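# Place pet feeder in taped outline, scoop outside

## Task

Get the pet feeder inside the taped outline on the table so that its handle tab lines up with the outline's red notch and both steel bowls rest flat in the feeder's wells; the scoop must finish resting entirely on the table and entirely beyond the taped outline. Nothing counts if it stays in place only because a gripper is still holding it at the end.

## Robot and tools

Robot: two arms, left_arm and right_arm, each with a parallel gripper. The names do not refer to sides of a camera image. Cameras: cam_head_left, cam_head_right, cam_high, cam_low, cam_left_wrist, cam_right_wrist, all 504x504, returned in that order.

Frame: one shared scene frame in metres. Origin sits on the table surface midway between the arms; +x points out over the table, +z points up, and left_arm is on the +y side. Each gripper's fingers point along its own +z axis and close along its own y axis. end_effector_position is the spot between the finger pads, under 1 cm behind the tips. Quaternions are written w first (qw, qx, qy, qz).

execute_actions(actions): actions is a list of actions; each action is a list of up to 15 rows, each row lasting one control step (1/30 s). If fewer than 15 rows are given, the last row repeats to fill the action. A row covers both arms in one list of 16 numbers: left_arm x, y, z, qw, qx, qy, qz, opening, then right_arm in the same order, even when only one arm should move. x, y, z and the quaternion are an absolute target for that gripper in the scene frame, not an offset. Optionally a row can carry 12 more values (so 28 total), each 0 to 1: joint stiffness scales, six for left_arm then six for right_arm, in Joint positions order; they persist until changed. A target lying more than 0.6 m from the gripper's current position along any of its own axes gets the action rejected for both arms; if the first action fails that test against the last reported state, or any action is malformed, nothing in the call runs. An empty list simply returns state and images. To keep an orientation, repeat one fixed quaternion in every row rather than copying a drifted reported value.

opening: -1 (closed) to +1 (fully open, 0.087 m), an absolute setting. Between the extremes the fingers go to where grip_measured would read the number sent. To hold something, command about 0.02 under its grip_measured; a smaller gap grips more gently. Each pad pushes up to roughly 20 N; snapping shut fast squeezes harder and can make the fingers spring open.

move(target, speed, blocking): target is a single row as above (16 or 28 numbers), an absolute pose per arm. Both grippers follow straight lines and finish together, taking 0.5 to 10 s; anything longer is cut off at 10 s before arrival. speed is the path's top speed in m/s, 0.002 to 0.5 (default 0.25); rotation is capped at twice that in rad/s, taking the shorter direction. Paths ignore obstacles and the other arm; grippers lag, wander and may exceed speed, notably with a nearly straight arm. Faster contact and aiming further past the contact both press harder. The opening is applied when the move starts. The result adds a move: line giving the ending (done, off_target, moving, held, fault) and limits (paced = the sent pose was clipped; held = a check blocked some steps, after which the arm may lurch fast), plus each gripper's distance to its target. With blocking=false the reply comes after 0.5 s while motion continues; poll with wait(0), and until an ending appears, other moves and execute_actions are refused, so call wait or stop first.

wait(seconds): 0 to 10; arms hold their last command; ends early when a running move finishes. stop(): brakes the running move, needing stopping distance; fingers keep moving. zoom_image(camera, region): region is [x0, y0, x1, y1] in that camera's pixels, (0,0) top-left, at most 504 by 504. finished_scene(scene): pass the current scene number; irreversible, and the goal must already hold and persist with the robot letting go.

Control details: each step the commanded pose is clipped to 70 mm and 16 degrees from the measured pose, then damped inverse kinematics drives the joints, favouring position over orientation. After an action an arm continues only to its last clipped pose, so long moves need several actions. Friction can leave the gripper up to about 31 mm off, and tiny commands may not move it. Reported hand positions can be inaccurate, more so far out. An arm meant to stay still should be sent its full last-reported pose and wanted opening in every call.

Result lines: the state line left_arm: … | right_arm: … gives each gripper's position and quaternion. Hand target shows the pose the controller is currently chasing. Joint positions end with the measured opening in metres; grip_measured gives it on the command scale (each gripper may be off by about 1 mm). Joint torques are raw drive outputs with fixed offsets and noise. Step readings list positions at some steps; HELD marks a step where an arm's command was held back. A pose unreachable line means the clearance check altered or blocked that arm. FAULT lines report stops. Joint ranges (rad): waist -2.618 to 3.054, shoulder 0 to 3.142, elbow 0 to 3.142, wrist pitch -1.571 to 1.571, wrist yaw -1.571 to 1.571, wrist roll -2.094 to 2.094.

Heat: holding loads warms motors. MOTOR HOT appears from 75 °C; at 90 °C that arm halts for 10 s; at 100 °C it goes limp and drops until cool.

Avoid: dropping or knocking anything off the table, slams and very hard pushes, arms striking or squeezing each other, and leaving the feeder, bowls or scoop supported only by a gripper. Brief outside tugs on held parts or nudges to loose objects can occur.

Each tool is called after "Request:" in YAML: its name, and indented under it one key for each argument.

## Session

Request:
execute_actions:
  actions: []

Scene clock: 0.00 s.
left_arm: end_effector_position=(+0.2248, +0.4303, +0.2153) grip_measured=+0.999 end_effector_quat_wxyz=(+0.426, +0.224, +0.854, +0.197) | right_arm: end_effector_position=(+0.5802, -0.3334, +0.1655) grip_measured=+0.992 end_effector_quat_wxyz=(-0.157, +0.683, -0.661, +0.266)
Joint positions: left_arm=[ 0.515  0.598  0.854 -0.858  0.152  0.794  0.087] | right_arm=[ 0.047  2.171  2.05  -0.838  0.155 -1.622  0.087]
Joint velocities: left_arm=[ 0.012 -0.012  0.002 -0.037 -0.037 -0.007 -0.001] | right_arm=[-0.022 -0.022 -0.002  0.051 -0.022 -0.022  0.001]
Joint torques (N m, as the arm reports them, + toward a larger angle): no reading
Motor temperatures (°C, as the motors report them): left_arm=[24 36 30 26 25 25] | right_arm=[25 23 24 30 24 25]
Hand target (left_arm): +0.225, +0.430, +0.215; +0.426, +0.224, +0.854, +0.197
Hand target (right_arm): +0.580, -0.333, +0.165; -0.157, +0.683, -0.661, +0.266
Joint stiffness scale: left_arm=[1. 1. 1. 1. 1. 1.] | right_arm=[1. 1. 1. 1. 1. 1.]

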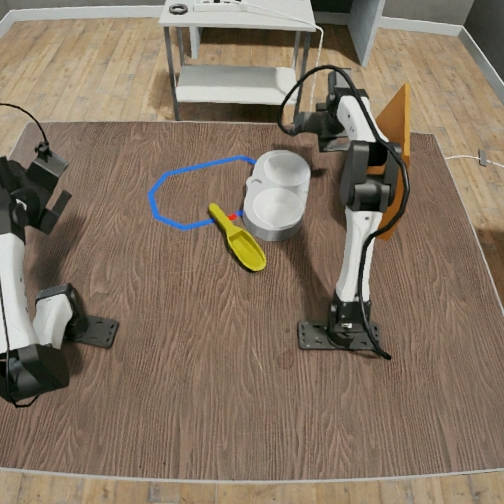

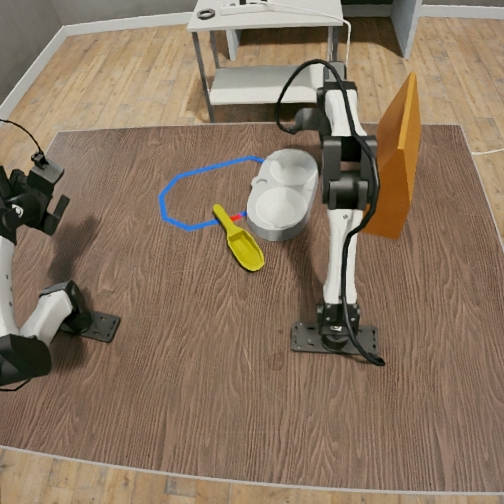

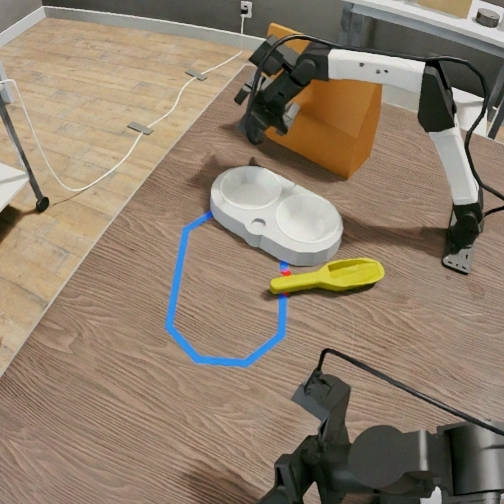

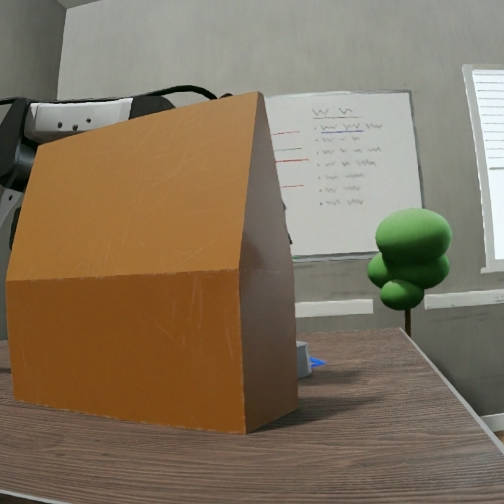

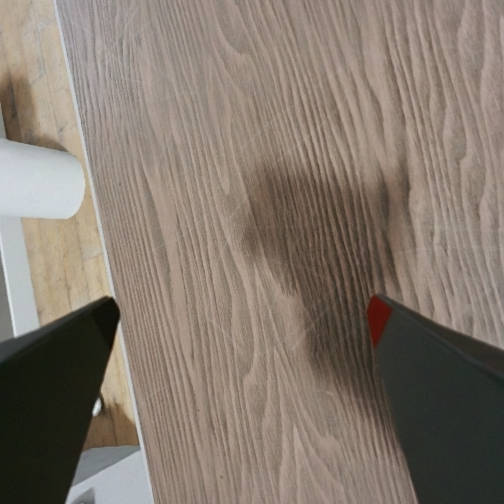

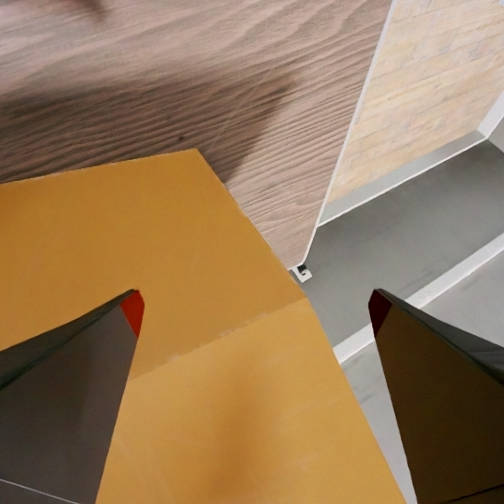

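Request:
zoom_image:
  camera: "cam_head_left"
  region: [130,130,350,290]

Request:
zoom_image:
  camera: "cam_high"
  region: [150,140,400,380]

Region (130, 130, 350, 290) of cam_head_left's 504x504 image, scaled by 2.291, with more detail than that image has; it fills the top 367 rows of this view, and the rest is white.

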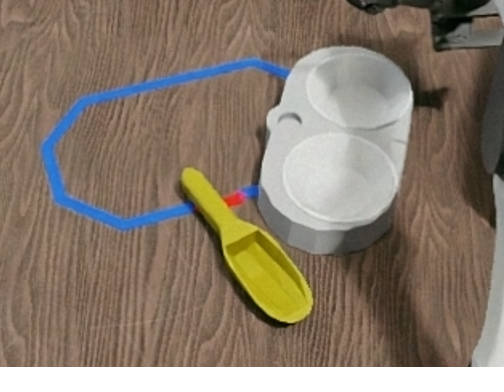

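Region (150, 140, 400, 380) of cam_high's 504x504 image, scaled by 2.016, with more detail than that image has; it fills the top 484 rows of this view, and the rest is white.

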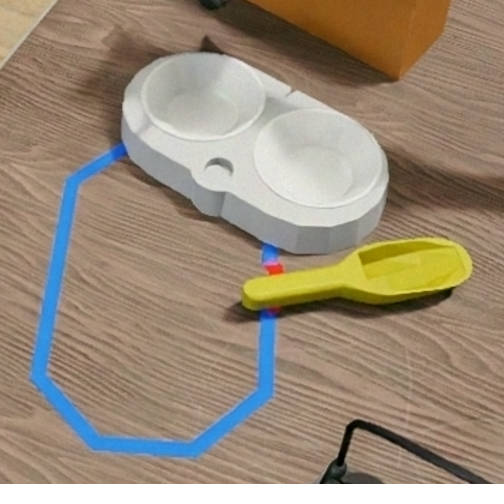

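Request:
move:
  target: [0.315,0.005,0.08,0.043,-0.242,0.969,0.011,0.5,0.44,-0.22,0.2,0.173,0.103,0.98,-0.018,1]

Scene clock: 57.40 s.
left_arm: end_effector_position=(+0.3251, +0.0137, +0.0881) grip_measured=+0.500 end_effector_quat_wxyz=(+0.051, -0.244, +0.968, +0.010) | right_arm: end_effector_position=(+0.4446, -0.2261, +0.1916) grip_measured=+0.992 end_effector_quat_wxyz=(+0.167, +0.103, +0.980, -0.026)
Joint positions: left_arm=[-0.64   2.352  2.271 -1.456 -0.098 -1.286  0.066] | right_arm=[ 0.171  2.131  2.316 -1.443  0.135  0.342  0.087]
Joint velocities: left_arm=[-0.027 -0.017  0.007 -0.051 -0.022  0.007 -0.001] | right_arm=[-0.007 -0.007 -0.002 -0.022 -0.007  0.007 -0.   ]
Joint torques (N m, as the arm reports them, + toward a larger angle): left_arm=[ -0.45 -12.92   7.39   0.23   0.01  -0.18] | right_arm=[  0.45 -10.7    5.2    0.93  -0.13   0.07]
Motor temperatures (°C, as the motors report them): left_arm=[24 35 36 32 25 25] | right_arm=[25 39 31 32 24 25]
Hand target (left_arm): +0.321, +0.010, +0.085; +0.045, -0.243, +0.969, +0.016
Hand target (right_arm): +0.439, -0.221, +0.198; +0.172, +0.103, +0.979, -0.018
Off the commanded pose (left_arm): 0.016 m, 1 deg.
Off the commanded pose (right_arm): 0.011 m, 1 deg.
Joint stiffness scale: left_arm=[1. 1. 1. 1. 1. 1.] | right_arm=[1. 1. 1. 1. 1. 1.]
move: off_target (left_arm, right_arm)

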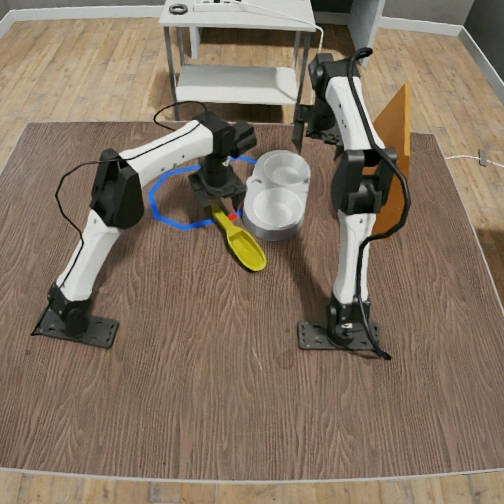

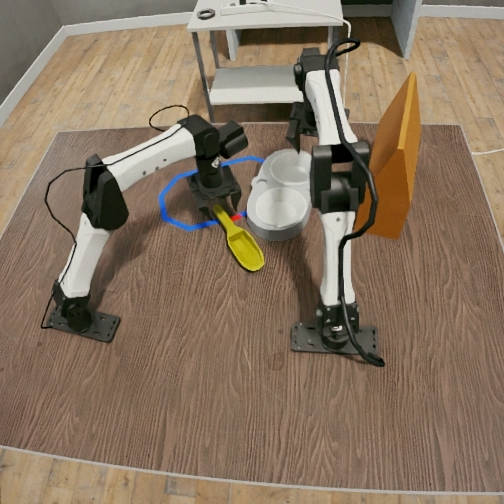

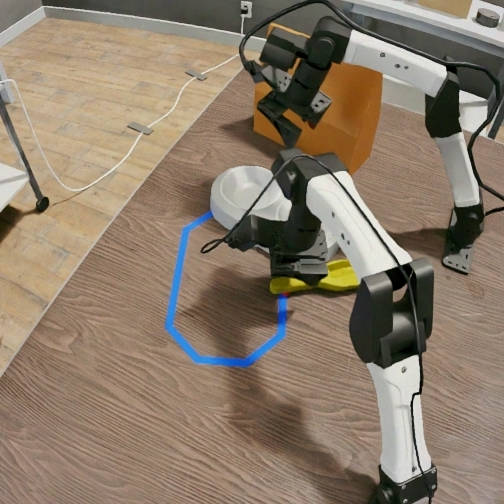

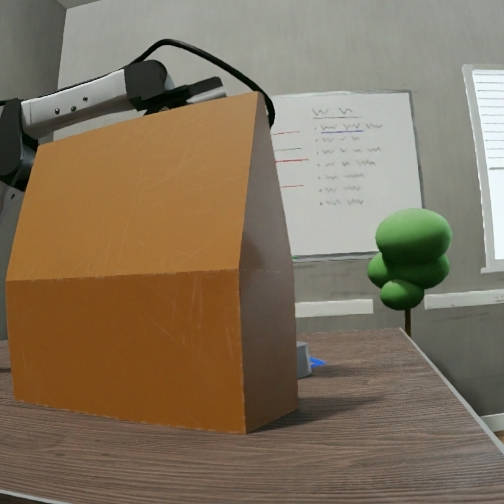

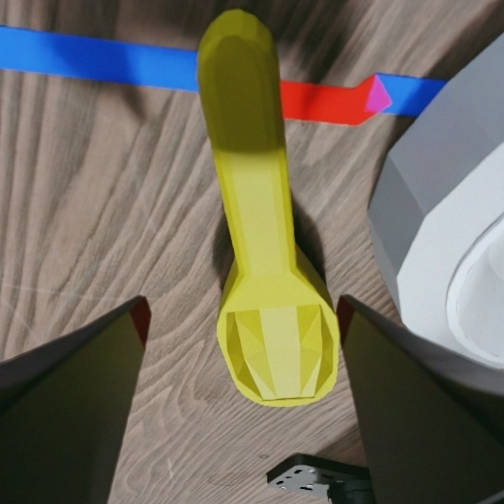

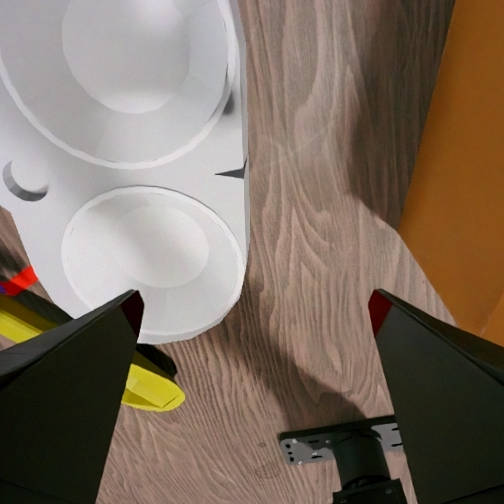

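Request:
move:
  target: [0.32,-0.002,0.004,0.043,-0.30,0.953,0.013,0.3,0.44,-0.22,0.2,0.173,0.103,0.98,-0.018,1]
  speed: 0.1

Scene clock: 67.07 s.
left_arm: end_effector_position=(+0.3255, +0.0002, +0.0158) grip_measured=+0.300 end_effector_quat_wxyz=(+0.048, -0.301, +0.952, +0.007) | right_arm: end_effector_position=(+0.4445, -0.2260, +0.1915) grip_measured=+0.992 end_effector_quat_wxyz=(+0.167, +0.104, +0.980, -0.026)
Joint positions: left_arm=[-0.655  2.375  2.024 -1.19  -0.093 -1.42   0.057] | right_arm=[ 0.171  2.131  2.316 -1.443  0.134  0.344  0.087]
Joint velocities: left_arm=[-0.012 -0.017 -0.012 -0.051 -0.066 -0.037 -0.001] | right_arm=[-0.002 -0.002 -0.007 -0.007  0.007 -0.037  0.   ]
Joint torques (N m, as the arm reports them, + toward a larger angle): left_arm=[ -0.4  -13.36   4.39   0.61   0.    -0.14] | right_arm=[  0.79 -10.42   6.35   0.81  -0.12   0.07]
Motor temperatures (°C, as the motors report them): left_arm=[24 39 36 31 25 25] | right_arm=[25 41 30 32 24 25]
Hand target (left_arm): +0.320, -0.002, +0.004; +0.043, -0.300, +0.953, +0.013
Hand target (right_arm): +0.440, -0.220, +0.200; +0.172, +0.103, +0.979, -0.018
Off the commanded pose (left_arm): 0.013 m, 1 deg.
Off the commanded pose (right_arm): 0.011 m, 1 deg.
Joint stiffness scale: left_arm=[1. 1. 1. 1. 1. 1.] | right_arm=[1. 1. 1. 1. 1. 1.]
move: off_target (left_arm, right_arm)

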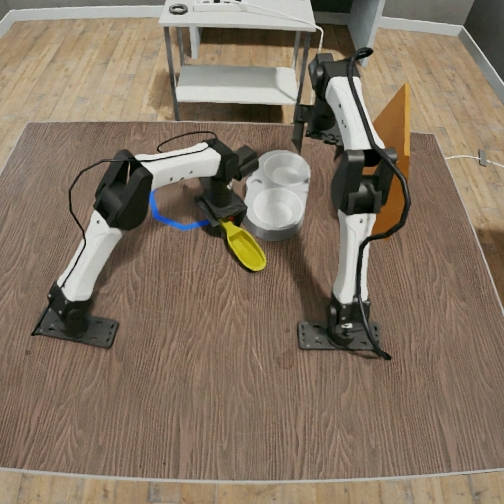

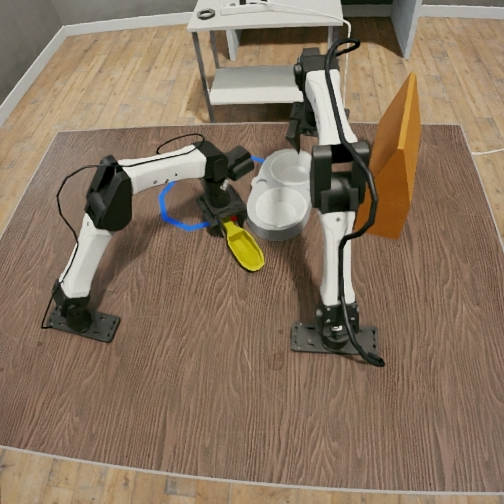

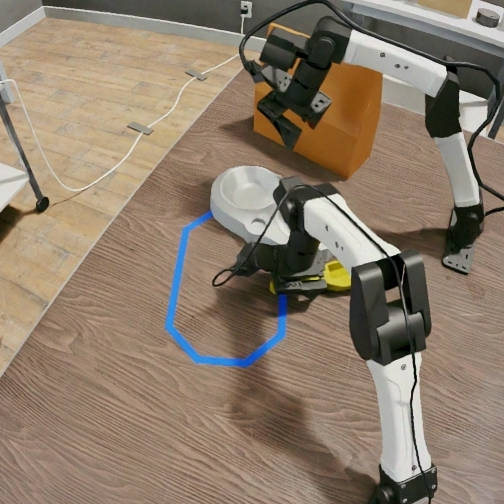

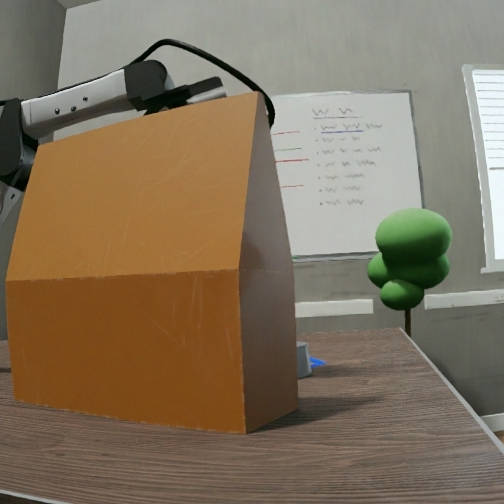

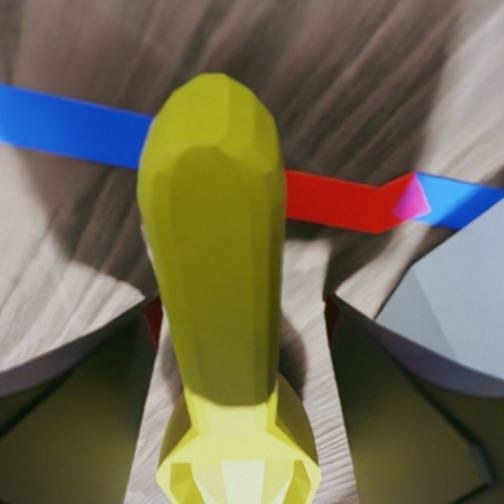

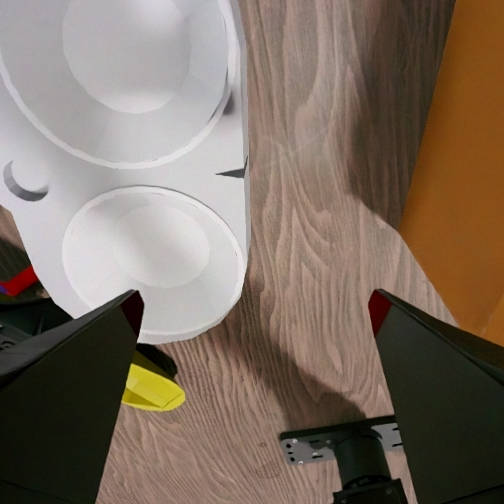

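Request:
move:
  target: [0.32,0.002,0.008,0.043,-0.30,0.953,0.013,-0.45,0.44,-0.22,0.2,0.173,0.103,0.98,-0.018,1]
  speed: 0.05

Scene clock: 77.13 s.
left_arm: end_effector_position=(+0.3257, +0.0000, +0.0158) grip_measured=-0.426 end_effector_quat_wxyz=(+0.048, -0.301, +0.952, +0.007) | right_arm: end_effector_position=(+0.4445, -0.2260, +0.1915) grip_measured=+0.992 end_effector_quat_wxyz=(+0.167, +0.104, +0.980, -0.026)
Joint positions: left_arm=[-0.655  2.375  2.024 -1.189 -0.093 -1.421  0.025] | right_arm=[ 0.171  2.131  2.316 -1.443  0.134  0.344  0.087]
Joint velocities: left_arm=[-0.002 -0.002 -0.007  0.007  0.007  0.022 -0.001] | right_arm=[-0.002  0.007 -0.007 -0.007  0.051  0.037 -0.   ]
Joint torques (N m, as the arm reports them, + toward a larger angle): left_arm=[  0.05 -15.19   3.34   0.57   0.03  -0.09] | right_arm=[  0.67 -10.3    6.91   0.83  -0.13   0.08]
Motor temperatures (°C, as the motors report them): left_arm=[24 43 36 30 25 25] | right_arm=[25 43 30 31 24 25]
Hand target (left_arm): +0.320, +0.002, +0.008; +0.043, -0.300, +0.953, +0.014
Hand target (right_arm): +0.440, -0.220, +0.200; +0.173, +0.103, +0.979, -0.018
Off the commanded pose (left_arm): 0.010 m, 1 deg.
Off the commanded pose (right_arm): 0.011 m, 1 deg.
Joint stiffness scale: left_arm=[1. 1. 1. 1. 1. 1.] | right_arm=[1. 1. 1. 1. 1. 1.]
move: off_target (right_arm)

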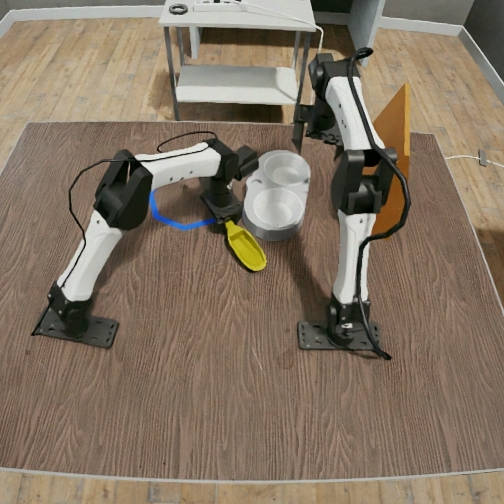

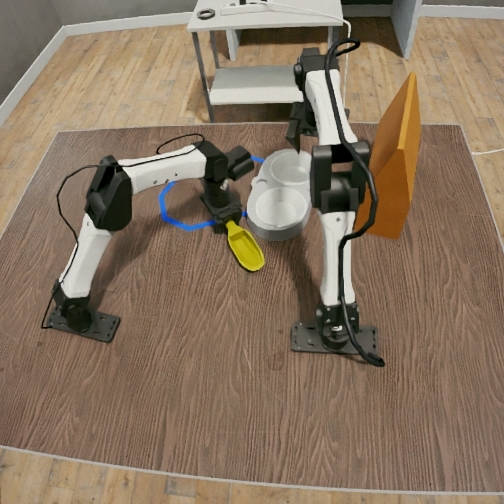

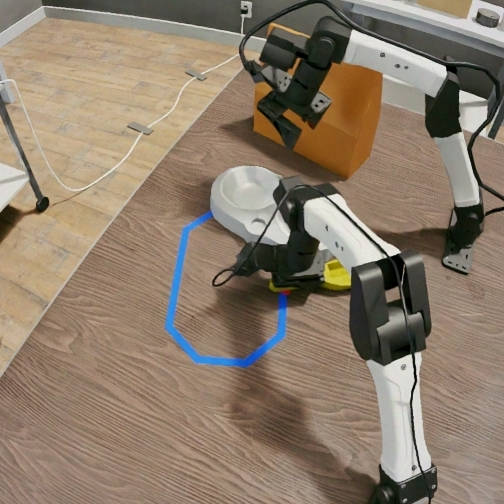

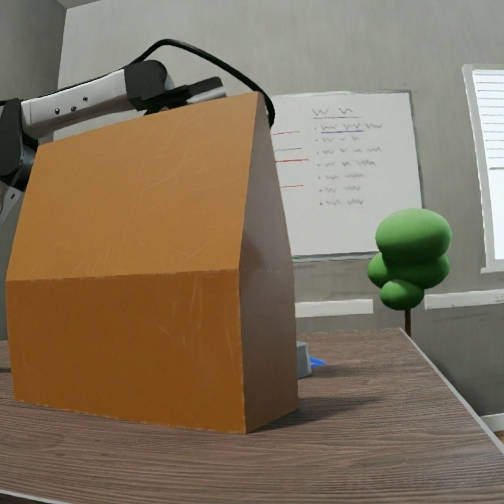

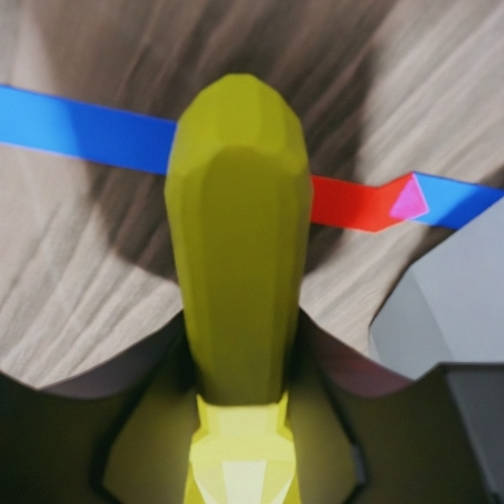

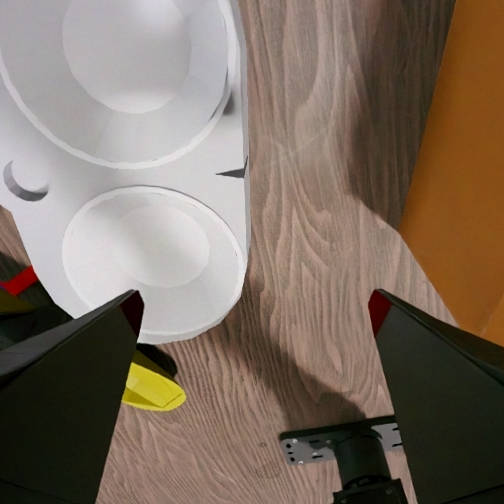

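Request:
move:
  target: [0.30,0.02,0.05,0.043,-0.30,0.953,0.013,-0.47,0.44,-0.22,0.2,0.173,0.103,0.98,-0.018,1]
  speed: 0.12

Request:
move:
  target: [0.17,0.14,0.045,0.043,-0.30,0.953,0.013,-0.47,0.45,-0.15,0.15,0.173,0.103,0.98,-0.018,-0.3]
  speed: 0.18

Request:
move:
  target: [0.17,0.14,0.006,0.043,-0.30,0.953,0.013,-0.47,0.452,-0.06,0.10,0.173,0.103,0.98,-0.018,-0.3]
  speed: 0.1

Scene clock: 87.60 s.
left_arm: end_effector_position=(+0.3108, +0.0156, +0.0491) grip_measured=-0.426 end_effector_quat_wxyz=(+0.051, -0.301, +0.952, +0.002) | right_arm: end_effector_position=(+0.4445, -0.2260, +0.1915) grip_measured=+0.992 end_effector_quat_wxyz=(+0.167, +0.104, +0.980, -0.026)
Joint positions: left_arm=[-0.655  2.247  1.936 -1.22  -0.093 -1.421  0.025] | right_arm=[ 0.171  2.131  2.316 -1.443  0.134  0.344  0.087]
Joint velocities: left_arm=[-0.022 -0.007  0.012  0.037 -0.007 -0.081  0.001] | right_arm=[ 0.007 -0.002  0.017  0.007  0.037  0.037 -0.001]
Joint torques (N m, as the arm reports them, + toward a larger angle): left_arm=[ -0.51 -15.76   3.82   0.21   0.05  -0.14] | right_arm=[  1.02 -10.26   6.69   0.82  -0.13   0.07]
Motor temperatures (°C, as the motors report them): left_arm=[24 47 35 29 25 25] | right_arm=[25 44 30 31 24 25]
Hand target (left_arm): +0.300, +0.020, +0.050; +0.043, -0.300, +0.953, +0.013
Hand target (right_arm): +0.440, -0.220, +0.200; +0.173, +0.103, +0.979, -0.018
Off the commanded pose (left_arm): 0.012 m, 2 deg.
Off the commanded pose (right_arm): 0.011 m, 1 deg.
Joint stiffness scale: left_arm=[1. 1. 1. 1. 1. 1.] | right_arm=[1. 1. 1. 1. 1. 1.]
move: off_target (left_arm, right_arm)

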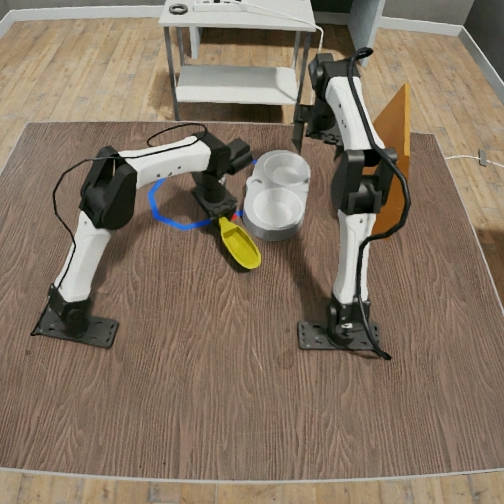

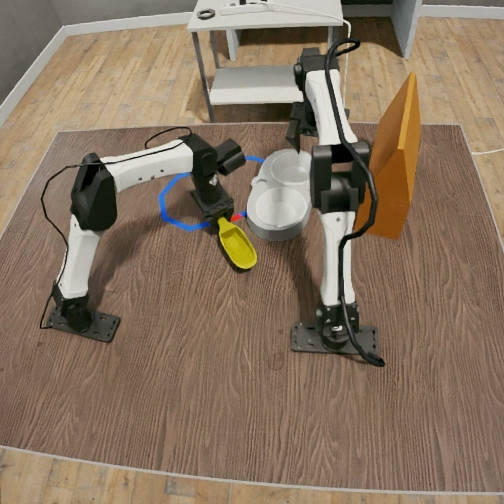

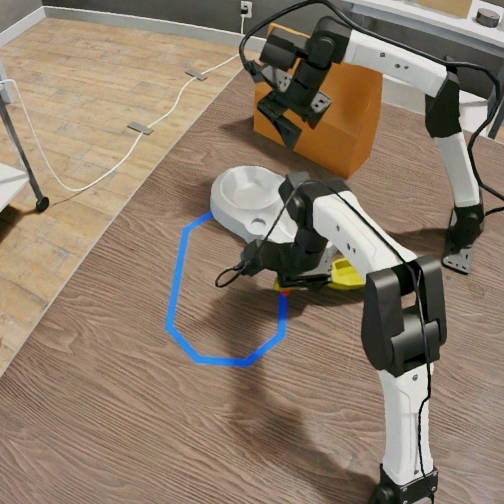

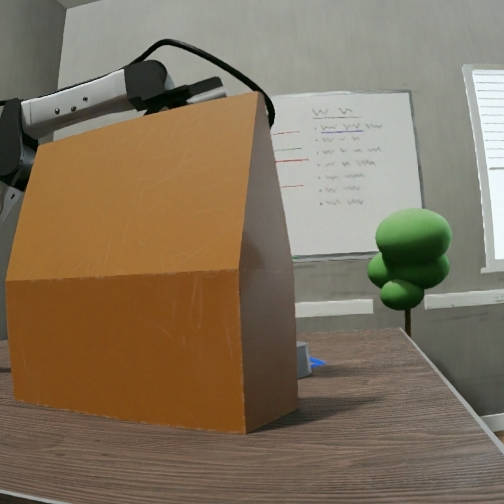

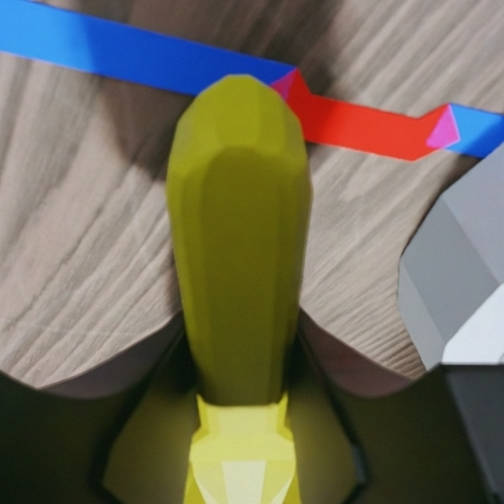

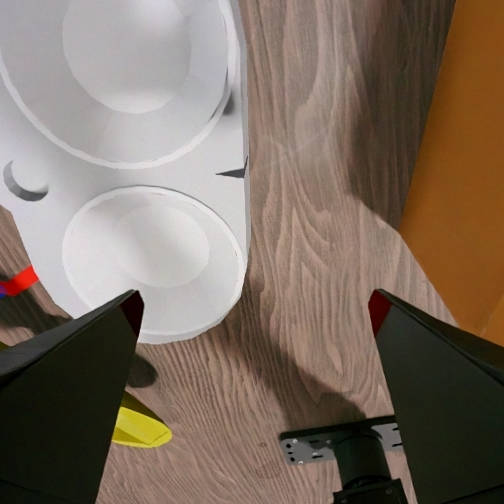

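Scene clock: 89.13 s.
left_arm: end_effector_position=(+0.1709, +0.1395, +0.0436) grip_measured=-0.426 end_effector_quat_wxyz=(+0.041, -0.300, +0.953, +0.023) | right_arm: end_effector_position=(+0.4466, -0.1499, +0.1566) grip_measured=-0.300 end_effector_quat_wxyz=(+0.171, +0.099, +0.980, -0.012)
Joint positions: left_arm=[-0.717  1.588  1.019 -1.014 -0.093 -1.481  0.025] | right_arm=[ 0.335  2.156  2.209 -1.317  0.158  0.495  0.031]
Joint velocities: left_arm=[-0.002  0.002  0.007  0.007 -0.066 -0.007 -0.001] | right_arm=[-0.007  0.007  0.012 -0.037  0.051  0.022 -0.001]
Joint torques (N m, as the arm reports them, + toward a larger angle): left_arm=[-0.47 -9.14  3.95  0.48  0.02 -0.17] | right_arm=[ 0.32 -8.99  5.48  1.04  0.16  0.01]
Motor temperatures (°C, as the motors report them): left_arm=[24 47 35 29 25 25] | right_arm=[25 44 30 31 24 25]
Hand target (left_arm): +0.168, +0.138, +0.044; +0.043, -0.300, +0.953, +0.013
Hand target (right_arm): +0.449, -0.149, +0.150; +0.172, +0.103, +0.980, -0.016
Off the commanded pose (left_arm): 0.002 m, 1 deg.
Off the commanded pose (right_arm): 0.007 m, 1 deg.
Joint stiffness scale: left_arm=[1. 1. 1. 1. 1. 1.] | right_arm=[1. 1. 1. 1. 1. 1.]
move: done

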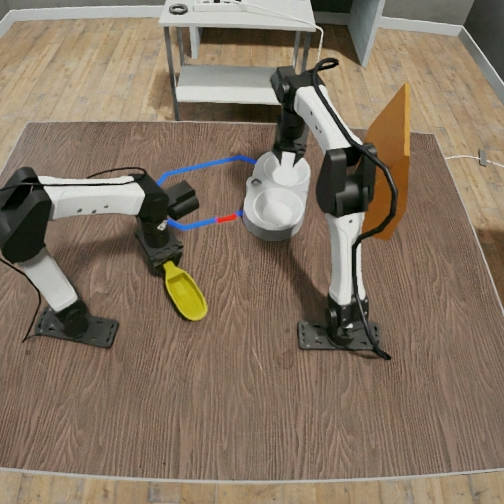

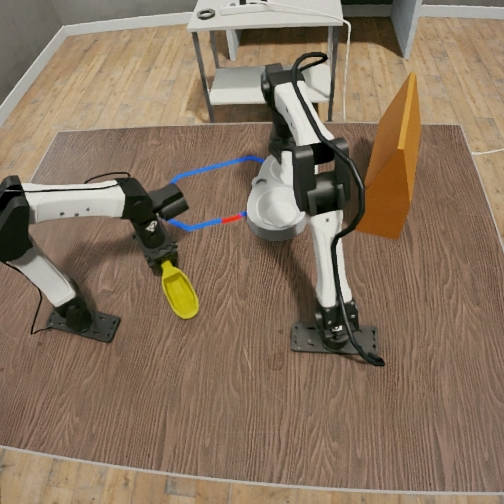

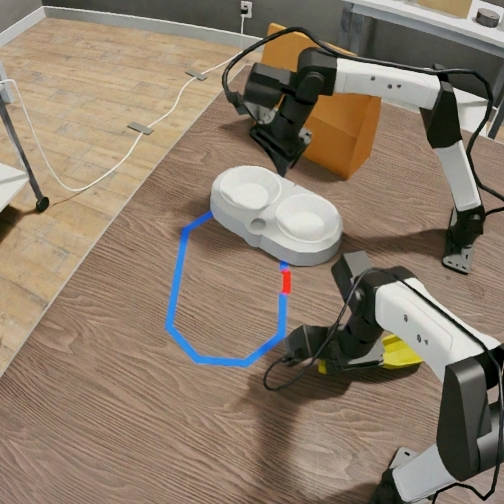

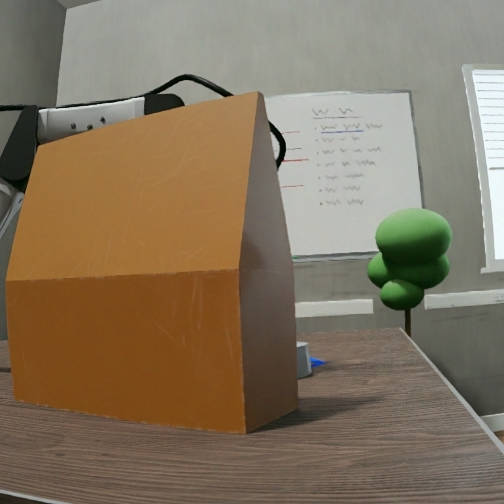

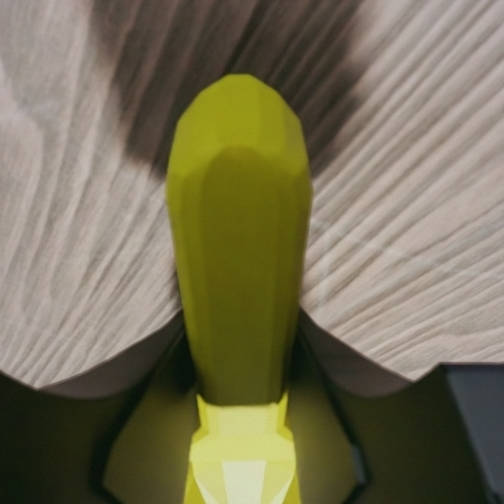

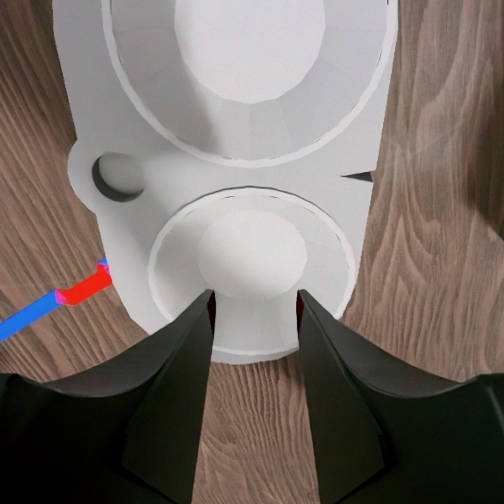

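Scene clock: 91.53 s.
left_arm: end_effector_position=(+0.1795, +0.1360, +0.0151) grip_measured=-0.427 end_effector_quat_wxyz=(+0.056, -0.307, +0.950, -0.002) | right_arm: end_effector_position=(+0.4412, -0.0636, +0.0942) grip_measured=-0.300 end_effector_quat_wxyz=(+0.153, +0.098, +0.983, -0.023)
Joint positions: left_arm=[-0.705  1.605  0.915 -0.834 -0.101 -1.481  0.025] | right_arm=[ 0.518  2.325  2.244 -1.258  0.21   0.675  0.031]
Joint velocities: left_arm=[-0.022 -0.017 -0.012 -0.007  0.037 -0.007 -0.   ] | right_arm=[ 0.012 -0.017  0.002 -0.095  0.007  0.081 -0.   ]
Joint torques (N m, as the arm reports them, + toward a larger angle): left_arm=[-0.41 -5.38  3.99  0.43  0.04 -0.03] | right_arm=[ 0.16 -9.87  9.69  0.91  0.2   0.08]
Motor temperatures (°C, as the motors report them): left_arm=[24 47 35 29 25 25] | right_arm=[25 44 30 31 24 25]
Hand target (left_arm): +0.170, +0.140, +0.006; +0.043, -0.300, +0.953, +0.013
Hand target (right_arm): +0.450, -0.059, +0.100; +0.172, +0.103, +0.980, -0.016
Off the commanded pose (left_arm): 0.014 m, 2 deg.
Off the commanded pose (right_arm): 0.013 m, 2 deg.
Joint stiffness scale: left_arm=[1. 1. 1. 1. 1. 1.] | right_arm=[1. 1. 1. 1. 1. 1.]
move: off_target (left_arm, right_arm)

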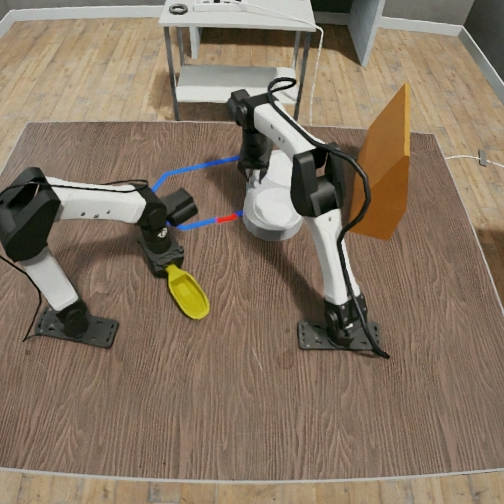

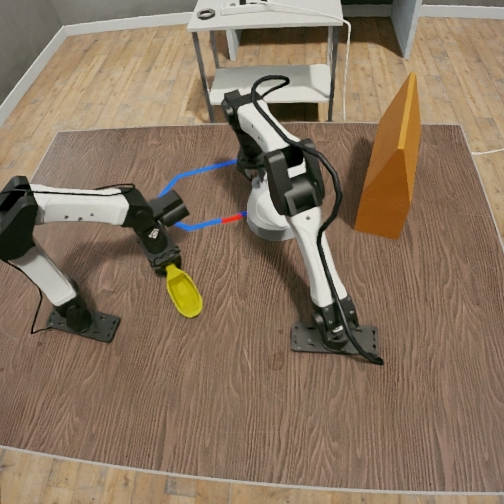

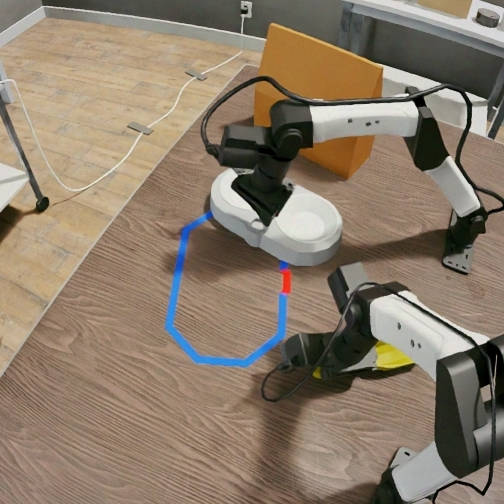

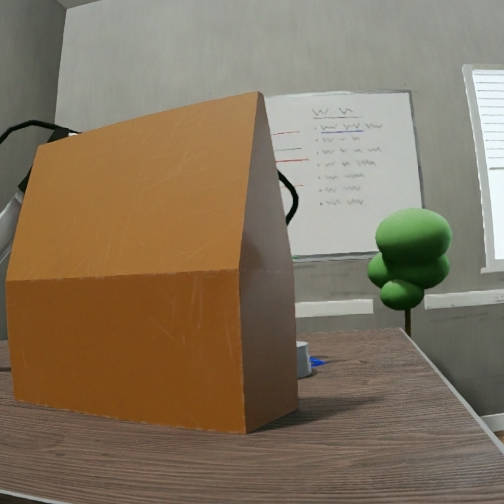

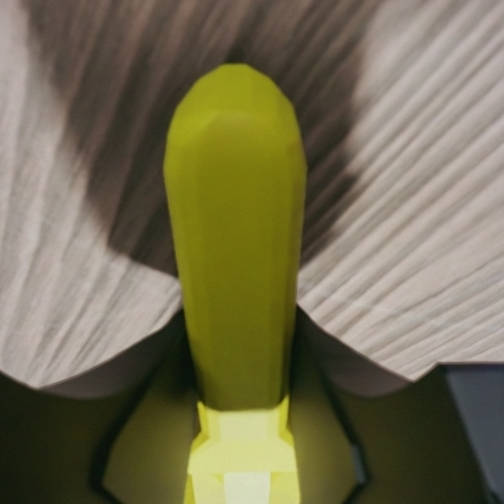

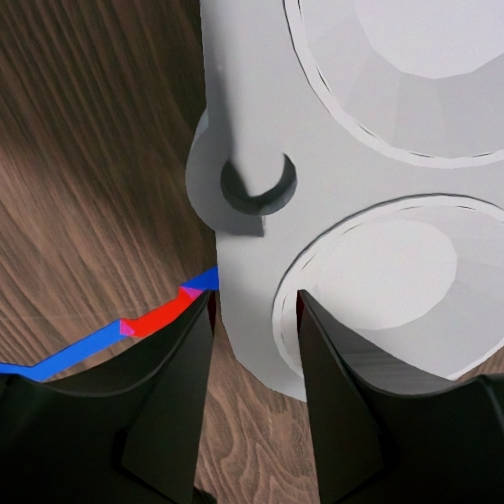

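Request:
move:
  target: [0.175,0.138,0.012,0.043,-0.30,0.953,0.013,0.2,0.474,-0.047,0.08,0.173,0.103,0.98,-0.018,-0.3]
  speed: 0.08

Scene clock: 102.33 s.
left_arm: end_effector_position=(+0.1772, +0.1367, +0.0152) grip_measured=+0.200 end_effector_quat_wxyz=(+0.051, -0.305, +0.951, -0.000) | right_arm: end_effector_position=(+0.4716, -0.0476, +0.0755) grip_measured=-0.300 end_effector_quat_wxyz=(+0.167, +0.099, +0.981, -0.015)
Joint positions: left_arm=[-0.705  1.605  0.915 -0.841 -0.094 -1.479  0.052] | right_arm=[ 0.518  2.486  2.453 -1.274  0.213  0.675  0.031]
Joint velocities: left_arm=[-0.002  0.002 -0.002  0.037 -0.022 -0.037  0.001] | right_arm=[-0.012 -0.007  0.051 -0.037 -0.037  0.007 -0.001]
Joint torques (N m, as the arm reports them, + toward a larger angle): left_arm=[ 0.26 -4.87  6.35  0.23  0.01  0.04] | right_arm=[  0.3  -10.68   9.78   0.69   0.24   0.06]
Motor temperatures (°C, as the motors report them): left_arm=[24 44 34 29 25 25] | right_arm=[25 44 32 31 24 25]
Hand target (left_arm): +0.175, +0.138, +0.012; +0.043, -0.300, +0.953, +0.013
Hand target (right_arm): +0.473, -0.047, +0.080; +0.174, +0.103, +0.979, -0.017
Off the commanded pose (left_arm): 0.004 m, 2 deg.
Off the commanded pose (right_arm): 0.005 m, 1 deg.
Joint stiffness scale: left_arm=[1. 1. 1. 1. 1. 1.] | right_arm=[1. 1. 1. 1. 1. 1.]
move: done

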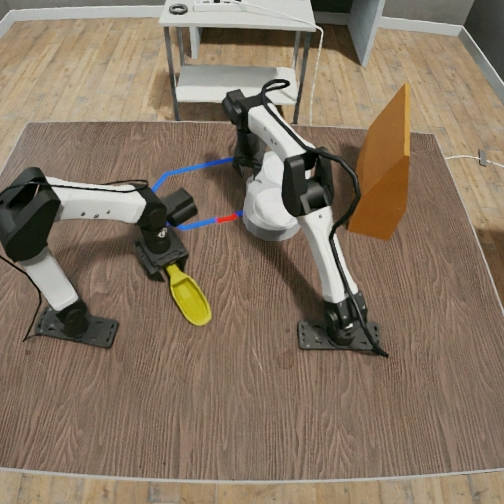

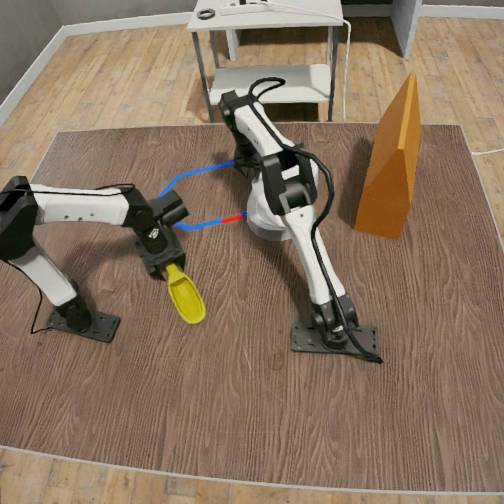

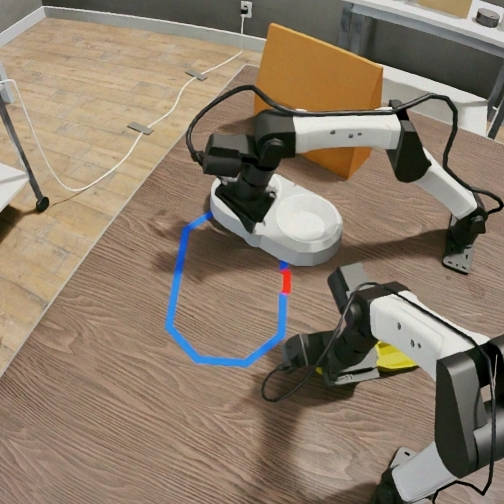

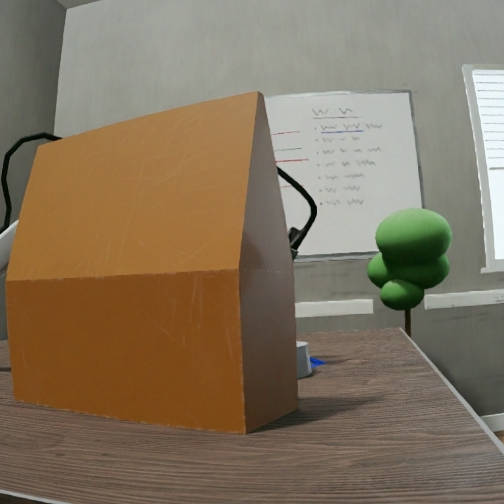

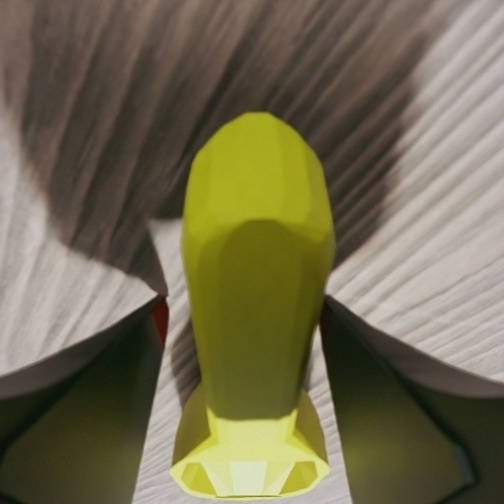

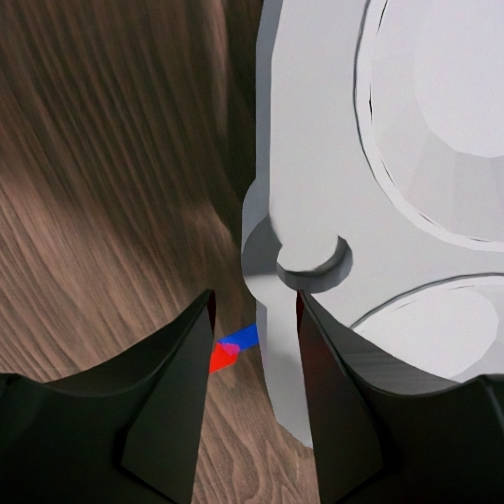

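Request:
move:
  target: [0.17,0.145,0.09,0.043,-0.30,0.953,0.013,0.5,0.476,-0.05,0.05,0.173,0.103,0.98,-0.018,-0.35]
  speed: 0.08

Scene clock: 118.63 s.
left_arm: end_effector_position=(+0.1686, +0.1466, +0.0795) grip_measured=+0.500 end_effector_quat_wxyz=(+0.040, -0.303, +0.952, +0.024) | right_arm: end_effector_position=(+0.4715, -0.0487, +0.0479) grip_measured=-0.350 end_effector_quat_wxyz=(+0.161, +0.099, +0.982, -0.023)
Joint positions: left_arm=[-0.705  1.527  1.106 -1.163 -0.093 -1.476  0.066] | right_arm=[ 0.518  2.486  2.345 -1.185  0.218  0.675  0.028]
Joint velocities: left_arm=[ 0.002  0.002  0.002  0.022  0.022  0.037 -0.   ] | right_arm=[-0.007 -0.007 -0.017 -0.022  0.022 -0.037 -0.   ]
Joint torques (N m, as the arm reports them, + toward a larger angle): left_arm=[ 0.49 -8.48  7.29  0.11  0.03  0.02] | right_arm=[ -0.44 -12.38   4.79   1.12   0.13   0.  ]
Motor temperatures (°C, as the motors report them): left_arm=[24 41 35 28 25 25] | right_arm=[25 47 34 31 24 25]
Hand target (left_arm): +0.170, +0.145, +0.090; +0.043, -0.300, +0.953, +0.013
Hand target (right_arm): +0.476, -0.050, +0.050; +0.172, +0.103, +0.979, -0.018
Off the commanded pose (left_arm): 0.011 m, 1 deg.
Off the commanded pose (right_arm): 0.005 m, 2 deg.
Joint stiffness scale: left_arm=[1. 1. 1. 1. 1. 1.] | right_arm=[1. 1. 1. 1. 1. 1.]
move: off_target (left_arm)

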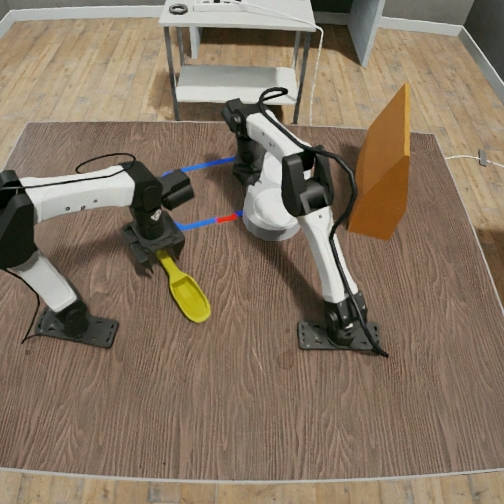

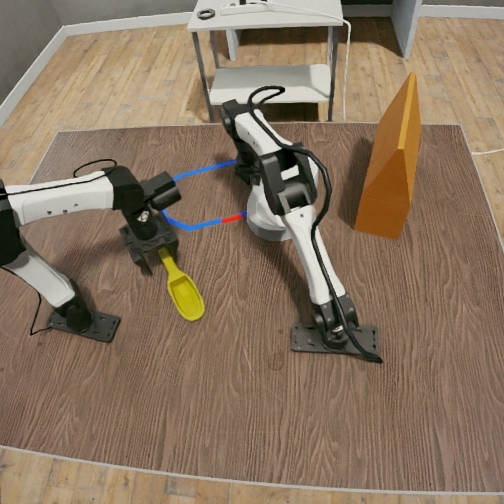

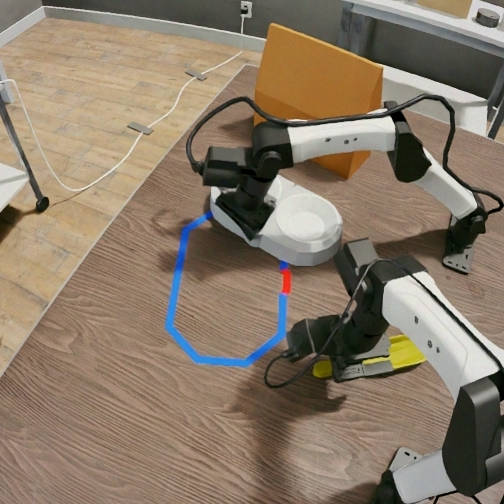

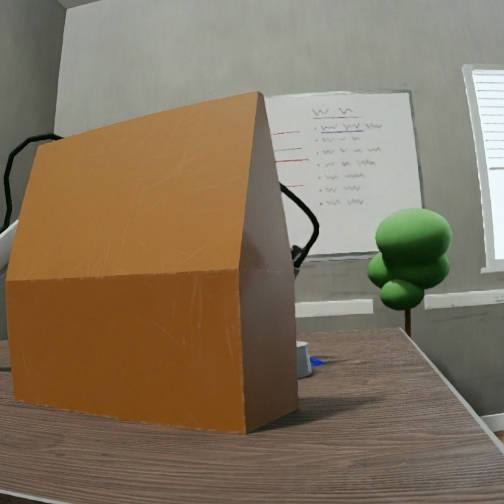

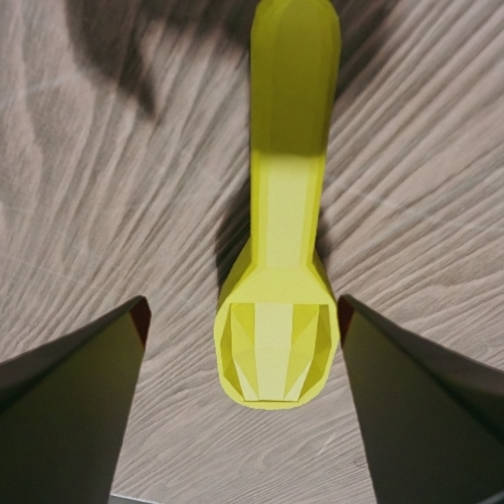

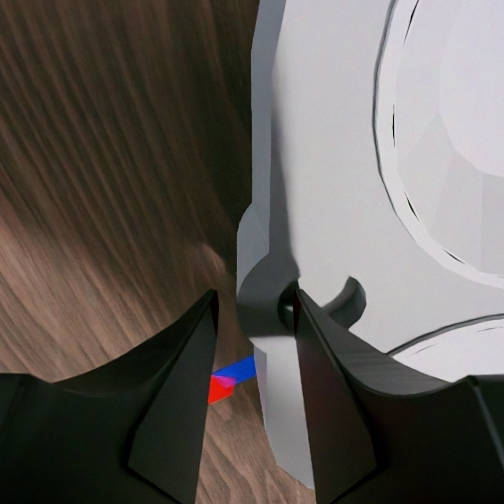

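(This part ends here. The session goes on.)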